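# Slide the red-taped fader's knob to its tape mark

## Task

Find the fader that has a strip of red tape next to it, slide its knob until it is level with the line drawn on that tape, and then release the knob. None of the other faders may be moved.

## Robot and tools

Robot and frame. Two arms, left_arm and right_arm, face each other across a table. All poses in results use one shared scene frame: origin at the table centre, table surface at z = +0.020 m, +z up, and left_arm's base on the +y side (base at (-0.061, +0.422, +0.109) m; right_arm base at (+0.029, -0.553, +0.120) m). The names left and right do not refer to image sides. Each gripper's fingers point along its own +x axis and close along its own y axis. The reported end_effector_position sits between the finger pads, about 3 to 4 cm short of the fingertips. Reported hand positions can be slightly wrong, more so at long reach.

execute_actions(actions). actions is a list of actions; each action is a table of 0 to 15 rows, one row per control step of 1/30 s. If fewer than 15 rows are given, the last row is repeated to fill the action. An empty list just returns the current state and images. Every row holds 14 numbers in [-1, 1], both arms always: left_arm dx, dy, dz, rx, ry, rz, opening, then right_arm in the same order. dx..rz are an offset, expressed in that gripper's own axes, from the gripper's measured pose when the action began (for a call's first action, the last pose reported in this scene). Each row is relative to that same starting pose, not to the row before. Scale: 1.0 equals 0.6 m for dx, dy, dz and 180 degrees for rotation; rx, ry, rz form a single rotation vector. The opening is absolute, not an offset: +1 is fully open (0.088 m), empty fingers touch near -0.80, and values down to -1 close no further. Closing from fully open takes at least about 0.5 s.

Per control step, the commanded pose is limited to 70 mm and 16 degrees away from the measured pose; position has priority over orientation if both cannot be met. After an action the arm stops at most at its last limited pose, so a distant goal needs further commands. Hand target lines show what each gripper is currently being driven toward. Friction can leave the hand short or slightly tilted, and tiny moves may not happen; check position and orientation after each move and correct tilt.

move(target, speed, blocking). target is one 14-number row laid out like an execute_actions row: offsets in each gripper's own axes, same scale, measured from the pose in the latest result that reported one, plus absolute openings (sent when the move starts). Each gripper travels in a straight line; both paths finish together, lasting 0.5 to 10 s (longer paths are cut off at 10 s). Rotations take the shorter direction. speed is the top path speed in m/s, 0.002 to 0.5, default 0.25; turning is capped at twice that value in rad/s. The hand may lag, drift or overshoot speed, especially with the arm nearly straight. Nothing slows the path for obstacles or the other arm. Faster contact hits harder, and aiming beyond a contact point presses harder. With blocking=false the result comes back after 0.5 s while motion continues; use wait(0) to check, and wait or stop before sending other moves or actions. The result adds a move: line giving the ending (done, off_target, moving, held, fault) and any limits (limits=paced: the sent pose was clipped; limits=held: a check blocked some steps and the arm may then speed up). If only one arm is named, the other finished at rest near its pose. Distances from each pose are also given.

wait(seconds), 0 to 10: lets time run while arms keep their last command; returns early if a running move ends. stop(): brakes the running move (needs room, more at speed); fingers continue. zoom_image(camera, region): camera is cam_low, cam_left_wrist or cam_right_wrist; region [x0, y0, x1, y1] in pixels of that 504x504 image, origin top-left, at most 504 by 504. read_manual(section) returns licence texts only. finished_scene(scene) ends the current scene, given its number; it cannot be undone, so the fader must already be aligned and released.

Results. The state line lists each gripper's position (m), quaternion wxyz and velocities (m/s, rad/s). grip_measured shows finger opening on the command scale; the last Joint positions value is opening in metres. Readings may be off by about 1 mm. A pose unreachable line means the clearance check altered or blocked that arm's command. Joint torques are noisy, offset totals, not pure contact loads. Images arrive from cam_low, cam_left_wrist, cam_right_wrist in that order, with calibration changes listed when they differ.

Cautions. Keep an idle arm still: in a reply's first call send the offset back to its desired pose, then zeros, with its correct opening. Do not let the arms touch or press each other (mounts count). Contact torque reaching a joint's load limit (waist 18.2, shoulder 22.5, elbow 22.4, wrist pitch 5.92, wrist yaw 5.9, wrist roll 5.54 N m) triggers a TORQUE FAULT: that arm halts 10 s and the rest of the call is skipped. Sustained load heats motors: MOTOR HOT appears from 50 °C, and at 95 °C an OVER-TEMPERATURE FAULT holds the arm, possibly cutting power. Nothing may be knocked or pushed off the table; avoid slams, hard pushes and shoving other faders. Loose objects can occasionally be nudged by outside disturbances. The simulation keeps running while you think, holding the last command. Approach the knob gently, slide it in small steps, verify alignment in a zoomed image, then open and lift away.

Each tool is called after "Call:" in YAML: its name, and indented under it one key for each argument.

## Session

Call:
execute_actions:
  actions: []

Call:
zoom_image:
  camera: "cam_low"
  region: [100,150,400,400]

Scene clock: 0.00 s.
left_arm: end_effector_position=(-0.2890, +0.1722, +0.1240) grip_measured=+0.844 end_effector_quat_wxyz=(+0.810, -0.292, +0.420, -0.287) end_effector_velocity=(-0.001, -0.000, +0.001) end_effector_angular_velocity=(-0.006, -0.002, -0.008) | right_arm: end_effector_position=(-0.0860, -0.2600, +0.4428) grip_measured=+0.831 end_effector_quat_wxyz=(+0.562, +0.025, -0.013, +0.827) end_effector_velocity=(-0.000, -0.000, -0.005) end_effector_angular_velocity=(-0.023, -0.002, +0.005)
Joint positions: left_arm=[-0.753  2.14   1.168 -0.849 -1.013 -2.845  0.08 ] | right_arm=[-0.007  0.845  0.644  0.256 -0.004  0.007  0.08 ]
Joint velocities: left_arm=[-0.002 -0.002 -0.002  0.007 -0.007  0.007 -0.   ] | right_arm=[-0.002 -0.002 -0.002 -0.022 -0.007  0.007 -0.   ]
Joint torques (N m, as the arm reports them, + toward a larger angle): no reading
Heat: left arm: hottest shoulder 32 °C (+0.0 °C/min); right arm: hottest elbow 32 °C (+0.0 °C/min).
Hand target (left_arm): -0.289, +0.172, +0.124; +0.810, -0.292, +0.420, -0.287
Hand target (right_arm): -0.086, -0.260, +0.443; +0.562, +0.025, -0.013, +0.827

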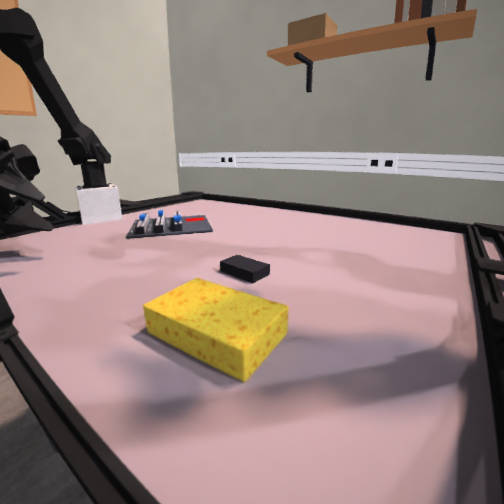

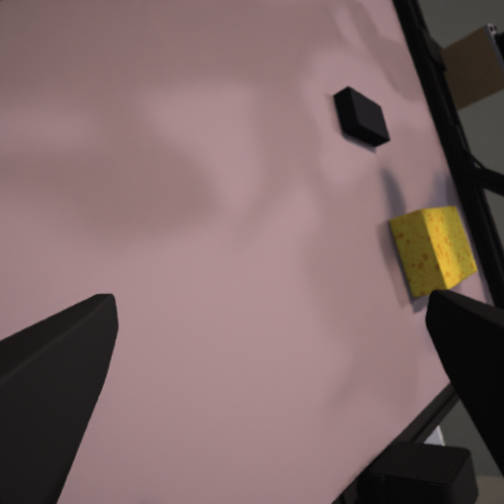

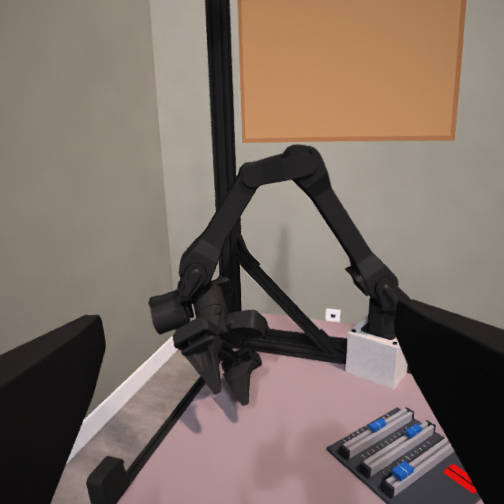

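Region (100, 150, 400, 400) of cam_low's 504x504 image, scaled by 1.680, with more detail than that image has.

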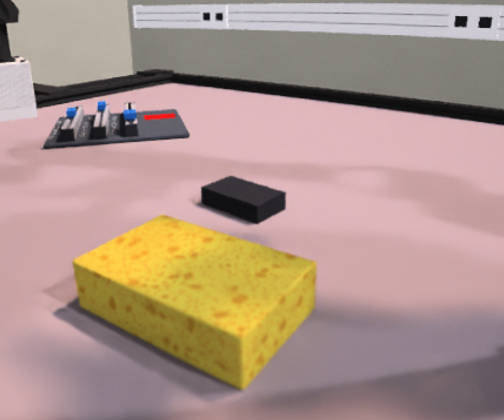

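Call:
move:
  target: [0.174,0.007,0.428,0.2105,0.273,0.194,0.3,0,0,0,0,0,0,0.83]

Scene clock: 4.50 s.
left_arm: end_effector_position=(-0.0183, +0.1629, +0.1886) grip_measured=+0.300 end_effector_quat_wxyz=(+0.665, +0.251, +0.658, -0.247) end_effector_velocity=(+0.004, -0.003, +0.002) end_effector_angular_velocity=(-0.014, -0.024, +0.010) | right_arm: end_effector_position=(-0.0860, -0.2600, +0.4429) grip_measured=+0.830 end_effector_quat_wxyz=(+0.562, +0.025, -0.013, +0.827) end_effector_velocity=(+0.001, +0.000, -0.002) end_effector_angular_velocity=(+0.001, -0.023, -0.001)
Joint positions: left_arm=[ 0.529  1.573  1.051 -1.048 -0.011 -0.695  0.054] | right_arm=[-0.007  0.845  0.644  0.257 -0.004  0.007  0.08 ]
Joint velocities: left_arm=[ 0.002 -0.002  0.007  0.007 -0.022 -0.007 -0.   ] | right_arm=[-0.007 -0.002 -0.002 -0.007 -0.007 -0.022 -0.   ]
Joint torques (N m, as the arm reports them, + toward a larger angle): left_arm=[ 0.28 -5.71  6.88  0.28  0.    0.06] | right_arm=[-0.05 -2.75  7.81  2.    0.01  0.  ]
Heat: left arm: hottest shoulder 32 °C (+0.0 °C/min); right arm: hottest elbow 33 °C (+0.0 °C/min).
Hand target (left_arm): -0.017, +0.161, +0.189; +0.665, +0.250, +0.659, -0.247
Hand target (right_arm): -0.086, -0.260, +0.443; +0.562, +0.025, -0.013, +0.827
Off the commanded pose (left_arm): 0.003 m, 1 deg.
Off the commanded pose (right_arm): 0.000 m, 0 deg.
move: done
camera_calibration (this result's frames):
cam_left_wrist: T_world_to_cam=[[-0.64918, -0.76033, 0.0215395, 0.112978], [-0.703192, 0.610709, 0.364083, -0.154114], [-0.289977, 0.221209, -0.931118, 0.207741], [0, 0, 0, 1]] pos_world=[0.0252117, 0.134066, 0.247108]
cam_right_wrist: T_world_to_cam=[[0.951913, 0.303587, -0.041183, 0.177005], [0.0397499, -0.255673, -0.965946, 0.396457], [-0.303778, 0.91786, -0.255446, 0.403644], [0, 0, 0, 1]] pos_world=[-0.0616343, -0.322862, 0.493355]

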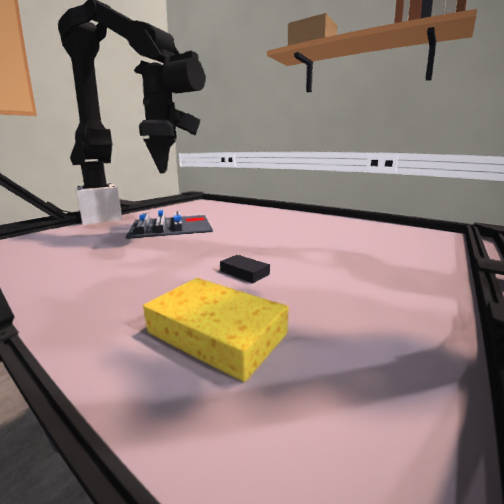

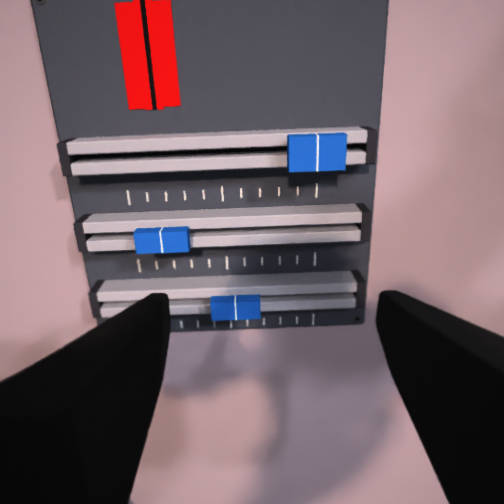

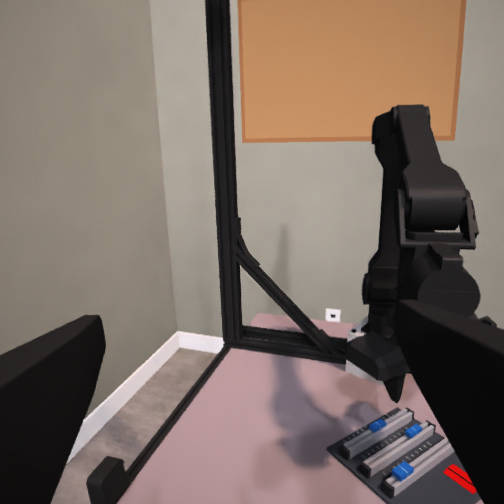

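Call:
move:
  target: [0.135,-0.047,0.043,0,0,0,0.2,0,0,0,0,0,0,0.83]

Call:
zoom_image:
  camera: "cam_low"
  region: [120,170,230,250]

Scene clock: 6.07 s.
left_arm: end_effector_position=(-0.0162, +0.1250, +0.1097) grip_measured=+0.200 end_effector_quat_wxyz=(+0.667, +0.248, +0.657, -0.249) end_effector_velocity=(+0.001, +0.003, -0.003) end_effector_angular_velocity=(+0.018, -0.005, -0.005) | right_arm: end_effector_position=(-0.0860, -0.2600, +0.4431) grip_measured=+0.830 end_effector_quat_wxyz=(+0.562, +0.025, -0.013, +0.827) end_effector_velocity=(+0.002, +0.000, -0.003) end_effector_angular_velocity=(-0.013, -0.013, -0.010)
Joint positions: left_arm=[ 0.516  1.836  1.009 -0.737 -0.011 -0.709  0.049] | right_arm=[-0.007  0.845  0.644  0.257 -0.004  0.007  0.08 ]
Joint velocities: left_arm=[ 0.002  0.007 -0.002 -0.007 -0.007  0.007 -0.   ] | right_arm=[-0.002 -0.002  0.002 -0.022  0.007 -0.007 -0.   ]
Joint torques (N m, as the arm reports them, + toward a larger angle): left_arm=[-0.21 -6.95  5.29  0.57 -0.06 -0.08] | right_arm=[-0.05 -2.74  7.84  2.    0.01  0.  ]
Heat: left arm: hottest shoulder 33 °C (+9.9 °C/min); right arm: hottest elbow 34 °C (+19.8 °C/min).
Hand target (left_arm): -0.017, +0.125, +0.107; +0.666, +0.250, +0.658, -0.247
Hand target (right_arm): -0.086, -0.260, +0.443; +0.562, +0.025, -0.013, +0.827
Off the commanded pose (left_arm): 0.002 m, 0 deg.
Off the commanded pose (right_arm): 0.000 m, 0 deg.
move: done
camera_calibration (this result's frames):
cam_left_wrist: T_world_to_cam=[[-0.648621, -0.760678, 0.0256715, 0.086844], [-0.703979, 0.612413, 0.359672, -0.100474], [-0.289316, 0.215218, -0.932726, 0.144227], [0, 0, 0, 1]] pos_world=[0.0273247, 0.0965514, 0.168432]
cam_right_wrist: T_world_to_cam=[[0.951907, 0.303602, -0.0412074, 0.177026], [0.0396158, -0.25533, -0.966042, 0.396749], [-0.303814, 0.91795, -0.255078, 0.403555], [0, 0, 0, 1]] pos_world=[-0.0616242, -0.322888, 0.493509]

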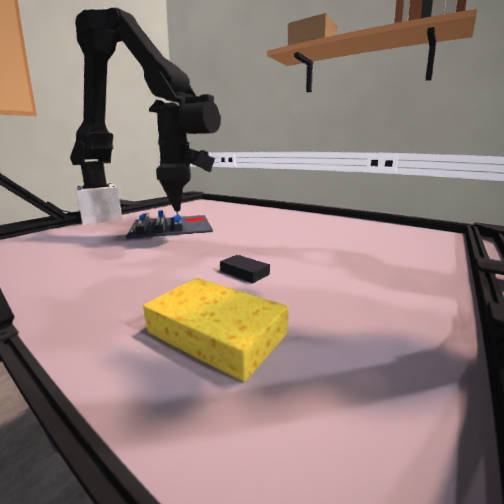

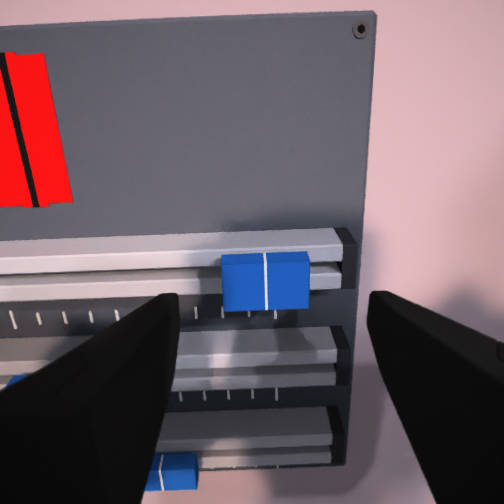

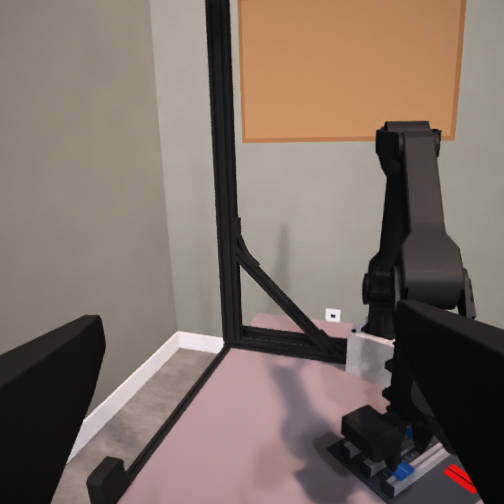

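Region (120, 170, 230, 250) of cam_low's 504x504 image, scaled by 4.582, with more detail than that image has; it fills the top 367 rows of this view, and the rest is white.

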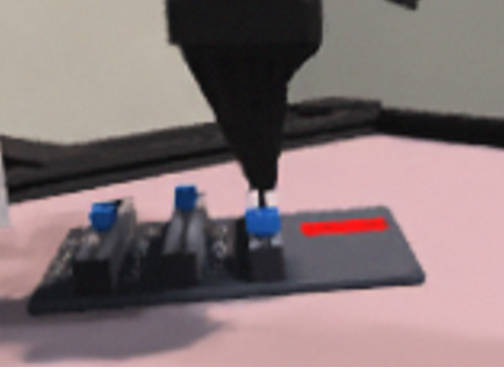

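Call:
move:
  target: [0.04,0.002,0,0,0,0,0.05,0,0,0,0,0,0,0.83]
  speed: 0.1

Call:
move:
  target: [0,0.04,0,0,0,0,-0.22,0,0,0,0,0,0,0.83]
  speed: 0.05

Call:
zoom_image:
  camera: "cam_low"
  region: [120,170,230,250]

Scene clock: 7.57 s.
left_arm: end_effector_position=(-0.0159, +0.1230, +0.0892) grip_measured=+0.050 end_effector_quat_wxyz=(+0.669, +0.245, +0.655, -0.253) end_effector_velocity=(+0.000, +0.002, +0.000) end_effector_angular_velocity=(+0.008, -0.006, +0.005) | right_arm: end_effector_position=(-0.0860, -0.2600, +0.4431) grip_measured=+0.830 end_effector_quat_wxyz=(+0.562, +0.025, -0.013, +0.827) end_effector_velocity=(-0.003, -0.000, -0.006) end_effector_angular_velocity=(-0.013, -0.014, +0.019)
Joint positions: left_arm=[ 0.516  1.883  0.972 -0.641 -0.011 -0.708  0.041] | right_arm=[-0.007  0.845  0.644  0.257 -0.004  0.007  0.08 ]
Joint velocities: left_arm=[-0.002 -0.002 -0.002 -0.007 -0.007 -0.007 -0.   ] | right_arm=[-0.002  0.002 -0.007 -0.007 -0.022 -0.007 -0.   ]
Joint torques (N m, as the arm reports them, + toward a larger angle): left_arm=[ 0.21 -6.87  4.2   0.57 -0.04  0.1 ] | right_arm=[-0.04 -2.75  7.84  2.01  0.    0.  ]
Heat: left arm: hottest shoulder 33 °C (+7.9 °C/min); right arm: hottest elbow 34 °C (+15.9 °C/min).
Hand target (left_arm): -0.015, +0.126, +0.086; +0.667, +0.249, +0.657, -0.249
Hand target (right_arm): -0.086, -0.260, +0.443; +0.562, +0.025, -0.013, +0.827
Off the commanded pose (left_arm): 0.005 m, 1 deg.
Off the commanded pose (right_arm): 0.000 m, 0 deg.
move: done
camera_calibration (this result's frames):
cam_left_wrist: T_world_to_cam=[[-0.649543, -0.759577, 0.0337005, 0.0851127], [-0.703901, 0.617506, 0.351011, -0.0914915], [-0.28743, 0.204275, -0.935765, 0.127359], [0, 0, 0, 1]] pos_world=[0.0274901, 0.09513, 0.148424]
cam_right_wrist: T_world_to_cam=[[0.951907, 0.303602, -0.0412074, 0.177026], [0.0396158, -0.25533, -0.966042, 0.396749], [-0.303814, 0.91795, -0.255078, 0.403555], [0, 0, 0, 1]] pos_world=[-0.0616242, -0.322888, 0.493509]

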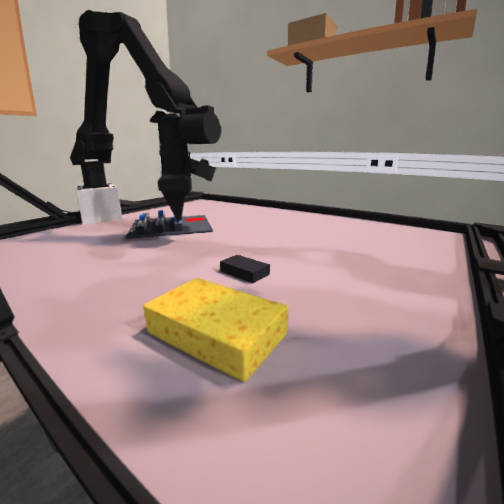

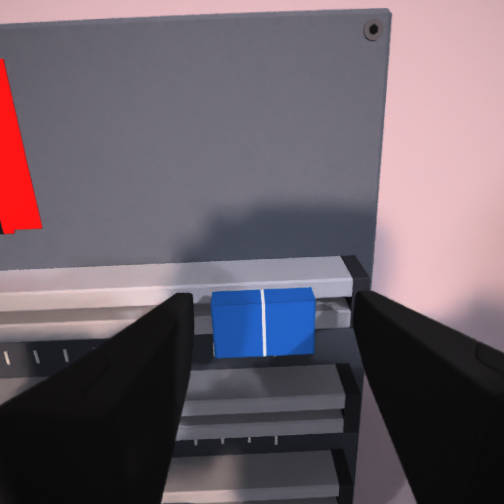

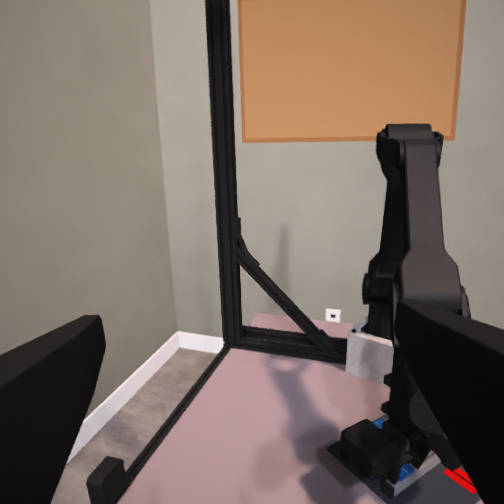

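Scene clock: 8.33 s.
left_arm: end_effector_position=(-0.0019, +0.1394, +0.0877) grip_measured=-0.219 end_effector_quat_wxyz=(+0.667, +0.247, +0.656, -0.253) end_effector_velocity=(+0.002, +0.004, +0.001) end_effector_angular_velocity=(+0.011, -0.020, +0.005) | right_arm: end_effector_position=(-0.0860, -0.2600, +0.4431) grip_measured=+0.830 end_effector_quat_wxyz=(+0.562, +0.025, -0.013, +0.827) end_effector_velocity=(-0.004, -0.002, +0.000) end_effector_angular_velocity=(+0.006, -0.022, +0.023)
Joint positions: left_arm=[ 0.574  1.846  0.913 -0.623 -0.008 -0.647  0.028] | right_arm=[-0.007  0.845  0.644  0.257 -0.004  0.007  0.08 ]
Joint velocities: left_arm=[-0.002 -0.007 -0.007 -0.007 -0.022 -0.007  0.   ] | right_arm=[ 0.002 -0.002  0.002 -0.007 -0.022 -0.022 -0.   ]
Joint torques (N m, as the arm reports them, + toward a larger angle): left_arm=[ 0.56 -8.98  4.24  0.41 -0.19  0.07] | right_arm=[-0.04 -2.75  7.87  2.    0.01  0.  ]
Heat: left arm: hottest shoulder 33 °C (+7.2 °C/min); right arm: hottest elbow 34 °C (+14.4 °C/min).
Hand target (left_arm): -0.000, +0.141, +0.089; +0.669, +0.245, +0.655, -0.252
Hand target (right_arm): -0.086, -0.260, +0.443; +0.562, +0.025, -0.013, +0.827
Off the commanded pose (left_arm): 0.003 m, 0 deg.
Off the commanded pose (right_arm): 0.000 m, 0 deg.
move: done
camera_calibration (this result's frames):
cam_left_wrist: T_world_to_cam=[[-0.652082, -0.75743, 0.0329908, 0.106434], [-0.700676, 0.618698, 0.35534, -0.0918505], [-0.289557, 0.208595, -0.934155, 0.125855], [0, 0, 0, 1]] pos_world=[0.0414887, 0.111192, 0.146695]
cam_right_wrist: T_world_to_cam=[[0.951907, 0.303602, -0.0412074, 0.177026], [0.0396158, -0.25533, -0.966042, 0.396749], [-0.303814, 0.91795, -0.255078, 0.403555], [0, 0, 0, 1]] pos_world=[-0.0616242, -0.322888, 0.493509]

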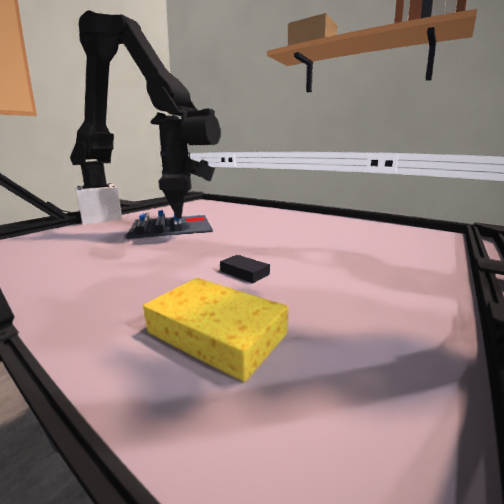

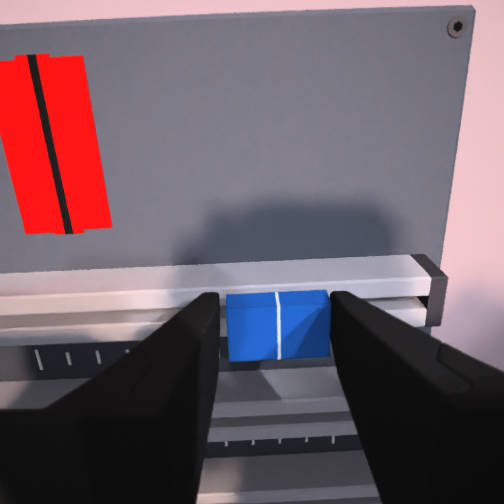

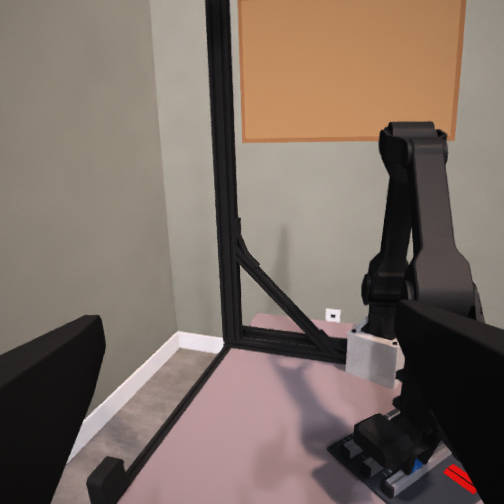

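Region (120, 170, 230, 250) of cam_low's 504x504 image, scaled by 4.582, with more detail than that image has; it fills the top 367 rows of this view, and the rest is white.

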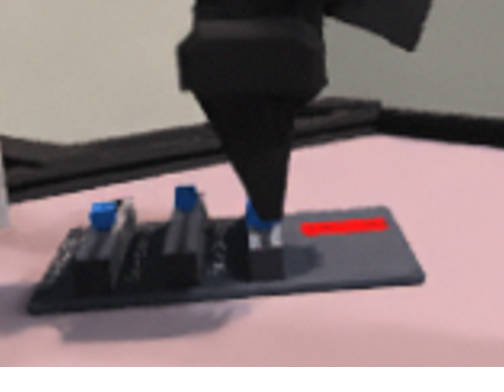

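Call:
move:
  target: [0,0.098,-0.003,0,0,0,-0.25,0,0,0,0,0,0,0.83]
  speed: 0.07

Scene clock: 9.90 s.
left_arm: end_effector_position=(+0.0337, +0.1833, +0.0866) grip_measured=-0.249 end_effector_quat_wxyz=(+0.664, +0.249, +0.658, -0.254) end_effector_velocity=(+0.001, +0.001, +0.000) end_effector_angular_velocity=(-0.004, -0.009, +0.010) | right_arm: end_effector_position=(-0.0860, -0.2600, +0.4431) grip_measured=+0.830 end_effector_quat_wxyz=(+0.562, +0.025, -0.013, +0.827) end_effector_velocity=(-0.001, -0.002, -0.001) end_effector_angular_velocity=(+0.001, -0.008, +0.009)
Joint positions: left_arm=[ 0.748  1.748  0.779 -0.591 -0.002 -0.469  0.027] | right_arm=[-0.007  0.845  0.644  0.257 -0.004  0.007  0.08 ]
Joint velocities: left_arm=[ 0.002 -0.007 -0.007  0.007 -0.007 -0.007 -0.   ] | right_arm=[ 0.002 -0.007 -0.002 -0.007 -0.007 -0.007 -0.   ]
Joint torques (N m, as the arm reports them, + toward a larger angle): left_arm=[ 0.88 -8.03  4.51  0.61 -0.25  0.03] | right_arm=[-0.02 -2.73  7.84  2.    0.    0.  ]
Heat: left arm: hottest shoulder 33 °C (+6.1 °C/min); right arm: hottest elbow 34 °C (+12.1 °C/min).
Hand target (left_arm): +0.036, +0.185, +0.087; +0.667, +0.248, +0.656, -0.252
Hand target (right_arm): -0.086, -0.260, +0.443; +0.562, +0.025, -0.013, +0.827
Off the commanded pose (left_arm): 0.003 m, 0 deg.
Off the commanded pose (right_arm): 0.000 m, 0 deg.
move: done
camera_calibration (this result's frames):
cam_left_wrist: T_world_to_cam=[[-0.654845, -0.755033, 0.0332299, 0.162615], [-0.696432, 0.619929, 0.361483, -0.0946183], [-0.293531, 0.213573, -0.931787, 0.124978], [0, 0, 0, 1]] pos_world=[0.0772772, 0.154744, 0.145252]
cam_right_wrist: T_world_to_cam=[[0.951907, 0.303602, -0.0412074, 0.177026], [0.0396158, -0.25533, -0.966042, 0.396749], [-0.303814, 0.91795, -0.255078, 0.403555], [0, 0, 0, 1]] pos_world=[-0.0616242, -0.322888, 0.493509]

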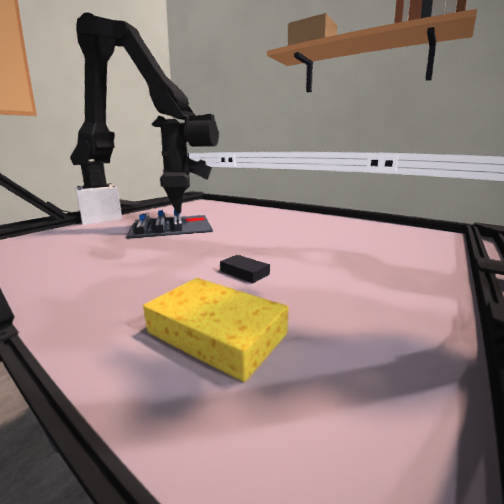

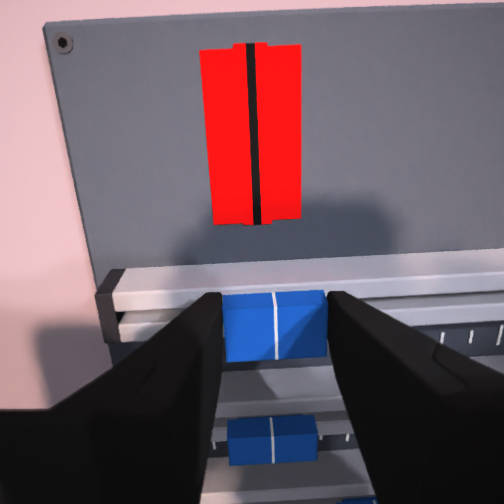

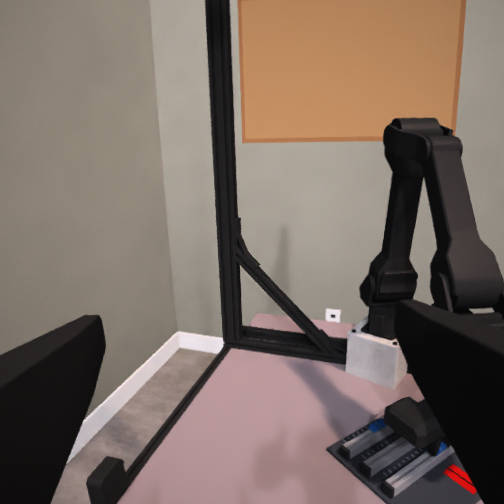

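Call:
move:
  target: [0,0.009,0,0,0,0,-0.25,0,0,0,0,0,0,0.83]
  speed: 0.02

Call:
move:
  target: [0,0,0,0,0,0,0.1,0,0,0,0,0,0,0.83]

Call:
move:
  target: [-0.1,0,0,0,0,0,0.1,0,0,0,0,0,0,0.83]

Scene clock: 12.23 s.
left_arm: end_effector_position=(+0.0354, +0.1850, +0.0863) grip_measured=-0.249 end_effector_quat_wxyz=(+0.662, +0.250, +0.659, -0.256) end_effector_velocity=(+0.003, +0.004, +0.000) end_effector_angular_velocity=(+0.015, -0.018, +0.010) | right_arm: end_effector_position=(-0.0860, -0.2600, +0.4431) grip_measured=+0.830 end_effector_quat_wxyz=(+0.562, +0.025, -0.013, +0.827) end_effector_velocity=(+0.000, +0.001, -0.001) end_effector_angular_velocity=(-0.010, +0.005, -0.004)
Joint positions: left_arm=[ 0.76   1.747  0.776 -0.591  0.004 -0.452  0.027] | right_arm=[-0.007  0.845  0.644  0.257 -0.004  0.007  0.08 ]
Joint velocities: left_arm=[ 0.002 -0.002 -0.002 -0.007 -0.022 -0.007 -0.   ] | right_arm=[ 0.002  0.002  0.002 -0.007  0.007  0.007 -0.   ]
Joint torques (N m, as the arm reports them, + toward a larger angle): left_arm=[ 0.51 -7.53  4.1   0.5  -0.24  0.11] | right_arm=[-0.04 -2.76  7.83  2.01  0.01  0.  ]
Heat: left arm: hottest shoulder 34 °C (+9.8 °C/min); right arm: hottest elbow 35 °C (+14.7 °C/min).
Hand target (left_arm): +0.037, +0.187, +0.087; +0.664, +0.249, +0.658, -0.254
Hand target (right_arm): -0.086, -0.260, +0.443; +0.562, +0.025, -0.013, +0.827
Off the commanded pose (left_arm): 0.003 m, 0 deg.
Off the commanded pose (right_arm): 0.000 m, 0 deg.
move: done
camera_calibration (this result's frames):
cam_left_wrist: T_world_to_cam=[[-0.658437, -0.75171, 0.0373166, 0.164164], [-0.691421, 0.623726, 0.364558, -0.0954482], [-0.297317, 0.214237, -0.930433, 0.12475], [0, 0, 0, 1]] pos_world=[0.0791872, 0.156211, 0.144742]
cam_right_wrist: T_world_to_cam=[[0.951907, 0.303602, -0.0412074, 0.177026], [0.0396158, -0.25533, -0.966042, 0.396749], [-0.303814, 0.91795, -0.255078, 0.403555], [0, 0, 0, 1]] pos_world=[-0.0616242, -0.322888, 0.493509]

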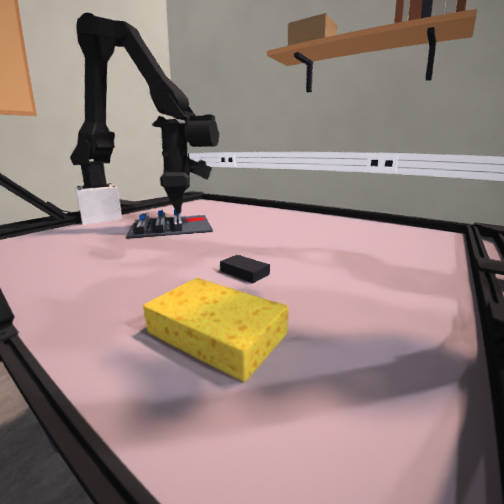

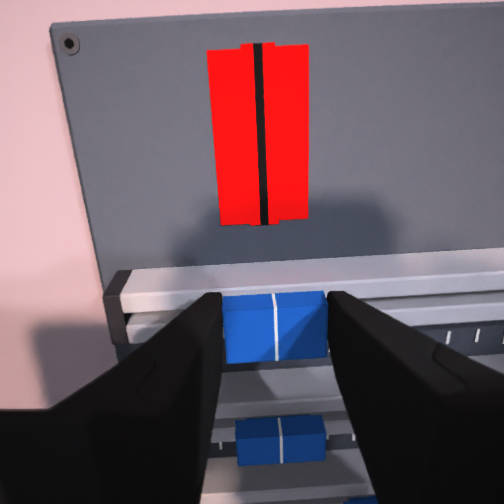

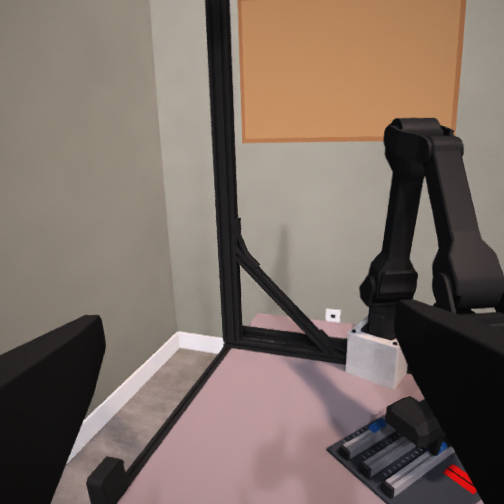

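Scene clock: 12.77 s.
left_arm: end_effector_position=(+0.0355, +0.1850, +0.0863) grip_measured=+0.099 end_effector_quat_wxyz=(+0.662, +0.250, +0.659, -0.256) end_effector_velocity=(-0.000, +0.005, +0.001) end_effector_angular_velocity=(+0.019, -0.000, +0.010) | right_arm: end_effector_position=(-0.0860, -0.2600, +0.4431) grip_measured=+0.830 end_effector_quat_wxyz=(+0.562, +0.025, -0.013, +0.827) end_effector_velocity=(-0.004, -0.002, +0.003) end_effector_angular_velocity=(+0.015, -0.004, +0.024)
Joint positions: left_arm=[ 0.76   1.747  0.776 -0.591  0.003 -0.452  0.044] | right_arm=[-0.007  0.845  0.644  0.257 -0.004  0.007  0.08 ]
Joint velocities: left_arm=[ 0.002 -0.007 -0.002 -0.022 -0.007 -0.007  0.   ] | right_arm=[ 0.002 -0.002  0.002  0.007 -0.022 -0.007 -0.   ]
Joint torques (N m, as the arm reports them, + toward a larger angle): left_arm=[-0.14 -6.59  4.71  0.43 -0.01 -0.01] | right_arm=[-0.07 -2.74  7.83  2.01  0.    0.  ]
Heat: left arm: hottest shoulder 34 °C (+9.4 °C/min); right arm: hottest elbow 35 °C (+14.1 °C/min).
Hand target (left_arm): +0.035, +0.185, +0.086; +0.662, +0.250, +0.659, -0.256
Hand target (right_arm): -0.086, -0.260, +0.443; +0.562, +0.025, -0.013, +0.827
Off the commanded pose (left_arm): 0.000 m, 0 deg.
Off the commanded pose (right_arm): 0.000 m, 0 deg.
move: done
camera_calibration (this result's frames):
cam_left_wrist: T_world_to_cam=[[-0.658447, -0.751718, 0.0369757, 0.164247], [-0.691552, 0.623671, 0.364403, -0.0953967], [-0.296989, 0.21437, -0.930507, 0.124731], [0, 0, 0, 1]] pos_world=[0.0792198, 0.156225, 0.144753]
cam_right_wrist: T_world_to_cam=[[0.951907, 0.303602, -0.0412074, 0.177026], [0.0396158, -0.25533, -0.966042, 0.396749], [-0.303814, 0.91795, -0.255078, 0.403555], [0, 0, 0, 1]] pos_world=[-0.0616242, -0.322888, 0.493509]

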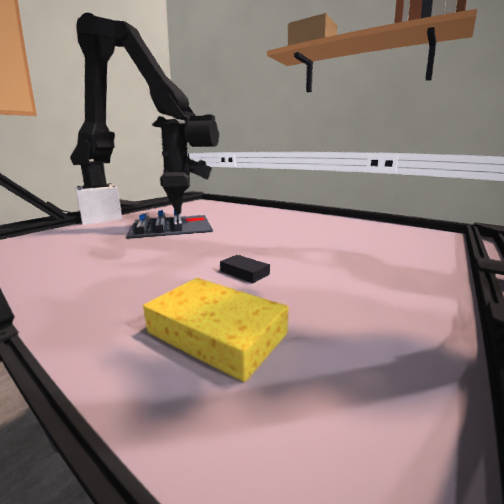

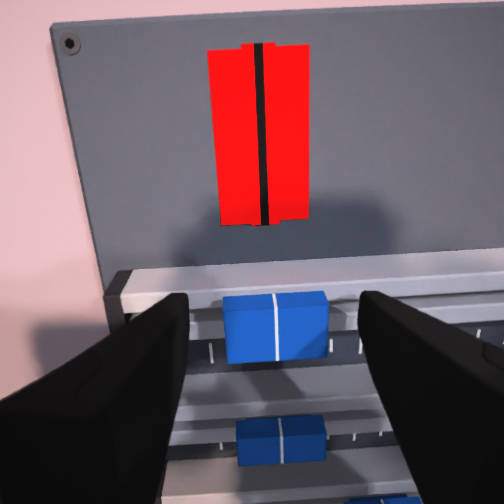

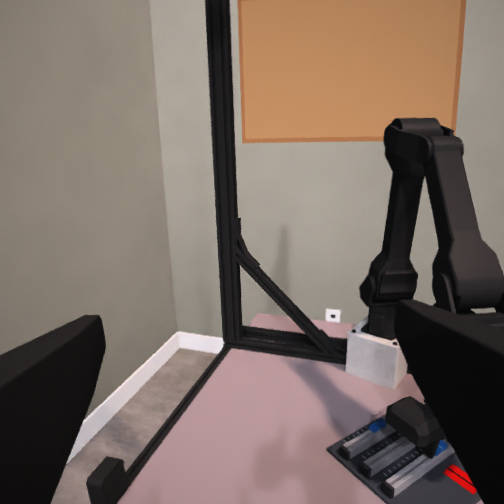

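Scene clock: 13.60 s.
left_arm: end_effector_position=(+0.0343, +0.1879, +0.1425) grip_measured=+0.100 end_effector_quat_wxyz=(+0.658, +0.253, +0.662, -0.253) end_effector_velocity=(+0.001, -0.001, +0.002) end_effector_angular_velocity=(+0.001, -0.008, +0.020) | right_arm: end_effector_position=(-0.0860, -0.2600, +0.4431) grip_measured=+0.830 end_effector_quat_wxyz=(+0.562, +0.025, -0.013, +0.827) end_effector_velocity=(-0.000, -0.001, +0.000) end_effector_angular_velocity=(+0.001, -0.008, +0.004)
Joint positions: left_arm=[ 0.76   1.609  0.891 -0.857  0.003 -0.452  0.044] | right_arm=[-0.007  0.845  0.644  0.257 -0.004  0.007  0.08 ]
Joint velocities: left_arm=[-0.002 -0.002  0.007 -0.007 -0.007 -0.022 -0.   ] | right_arm=[-0.002 -0.002  0.002 -0.007 -0.007 -0.007 -0.   ]
Joint torques (N m, as the arm reports them, + toward a larger angle): left_arm=[ 0.41 -7.37  6.34  0.23 -0.05  0.09] | right_arm=[-0.02 -2.76  7.83  2.01  0.01  0.  ]
Heat: left arm: hottest shoulder 34 °C (+8.8 °C/min); right arm: hottest elbow 35 °C (+13.2 °C/min).
Hand target (left_arm): +0.036, +0.186, +0.146; +0.662, +0.250, +0.659, -0.256
Hand target (right_arm): -0.086, -0.260, +0.443; +0.562, +0.025, -0.013, +0.827
Off the commanded pose (left_arm): 0.005 m, 1 deg.
Off the commanded pose (right_arm): 0.000 m, 0 deg.
move: done
camera_calibration (this result's frames):
cam_left_wrist: T_world_to_cam=[[-0.658267, -0.75216, 0.0306606, 0.16454], [-0.689577, 0.618832, 0.376205, -0.119316], [-0.30194, 0.226501, -0.926029, 0.173275], [0, 0, 0, 1]] pos_world=[0.0783523, 0.158351, 0.2003]
cam_right_wrist: T_world_to_cam=[[0.951907, 0.303602, -0.0412074, 0.177026], [0.0396158, -0.25533, -0.966042, 0.396749], [-0.303814, 0.91795, -0.255078, 0.403555], [0, 0, 0, 1]] pos_world=[-0.0616242, -0.322888, 0.493509]

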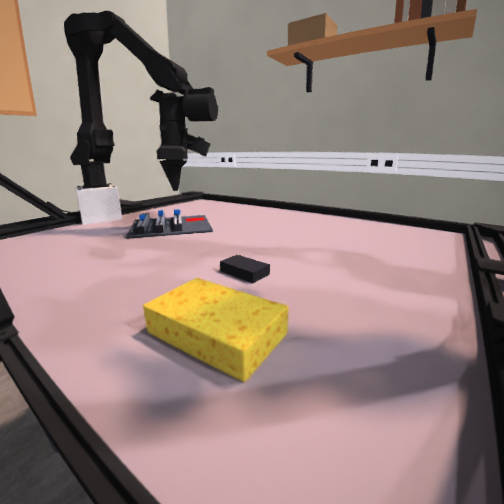

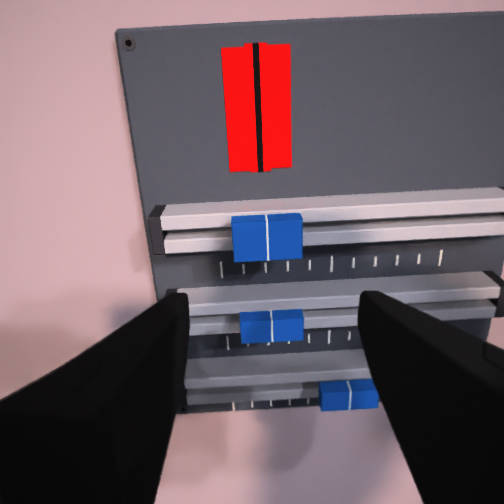

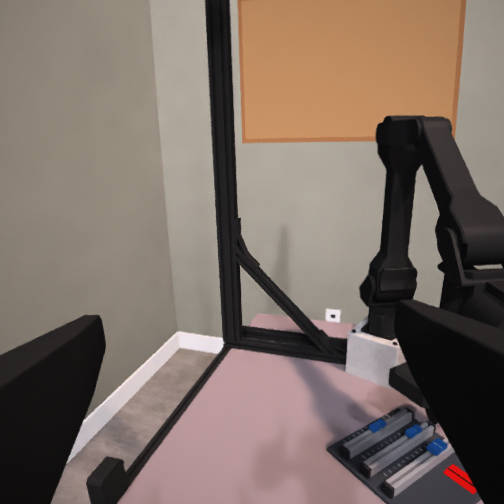

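Call:
finished_scene:
  scene: 1

The scene is finished: the task was done.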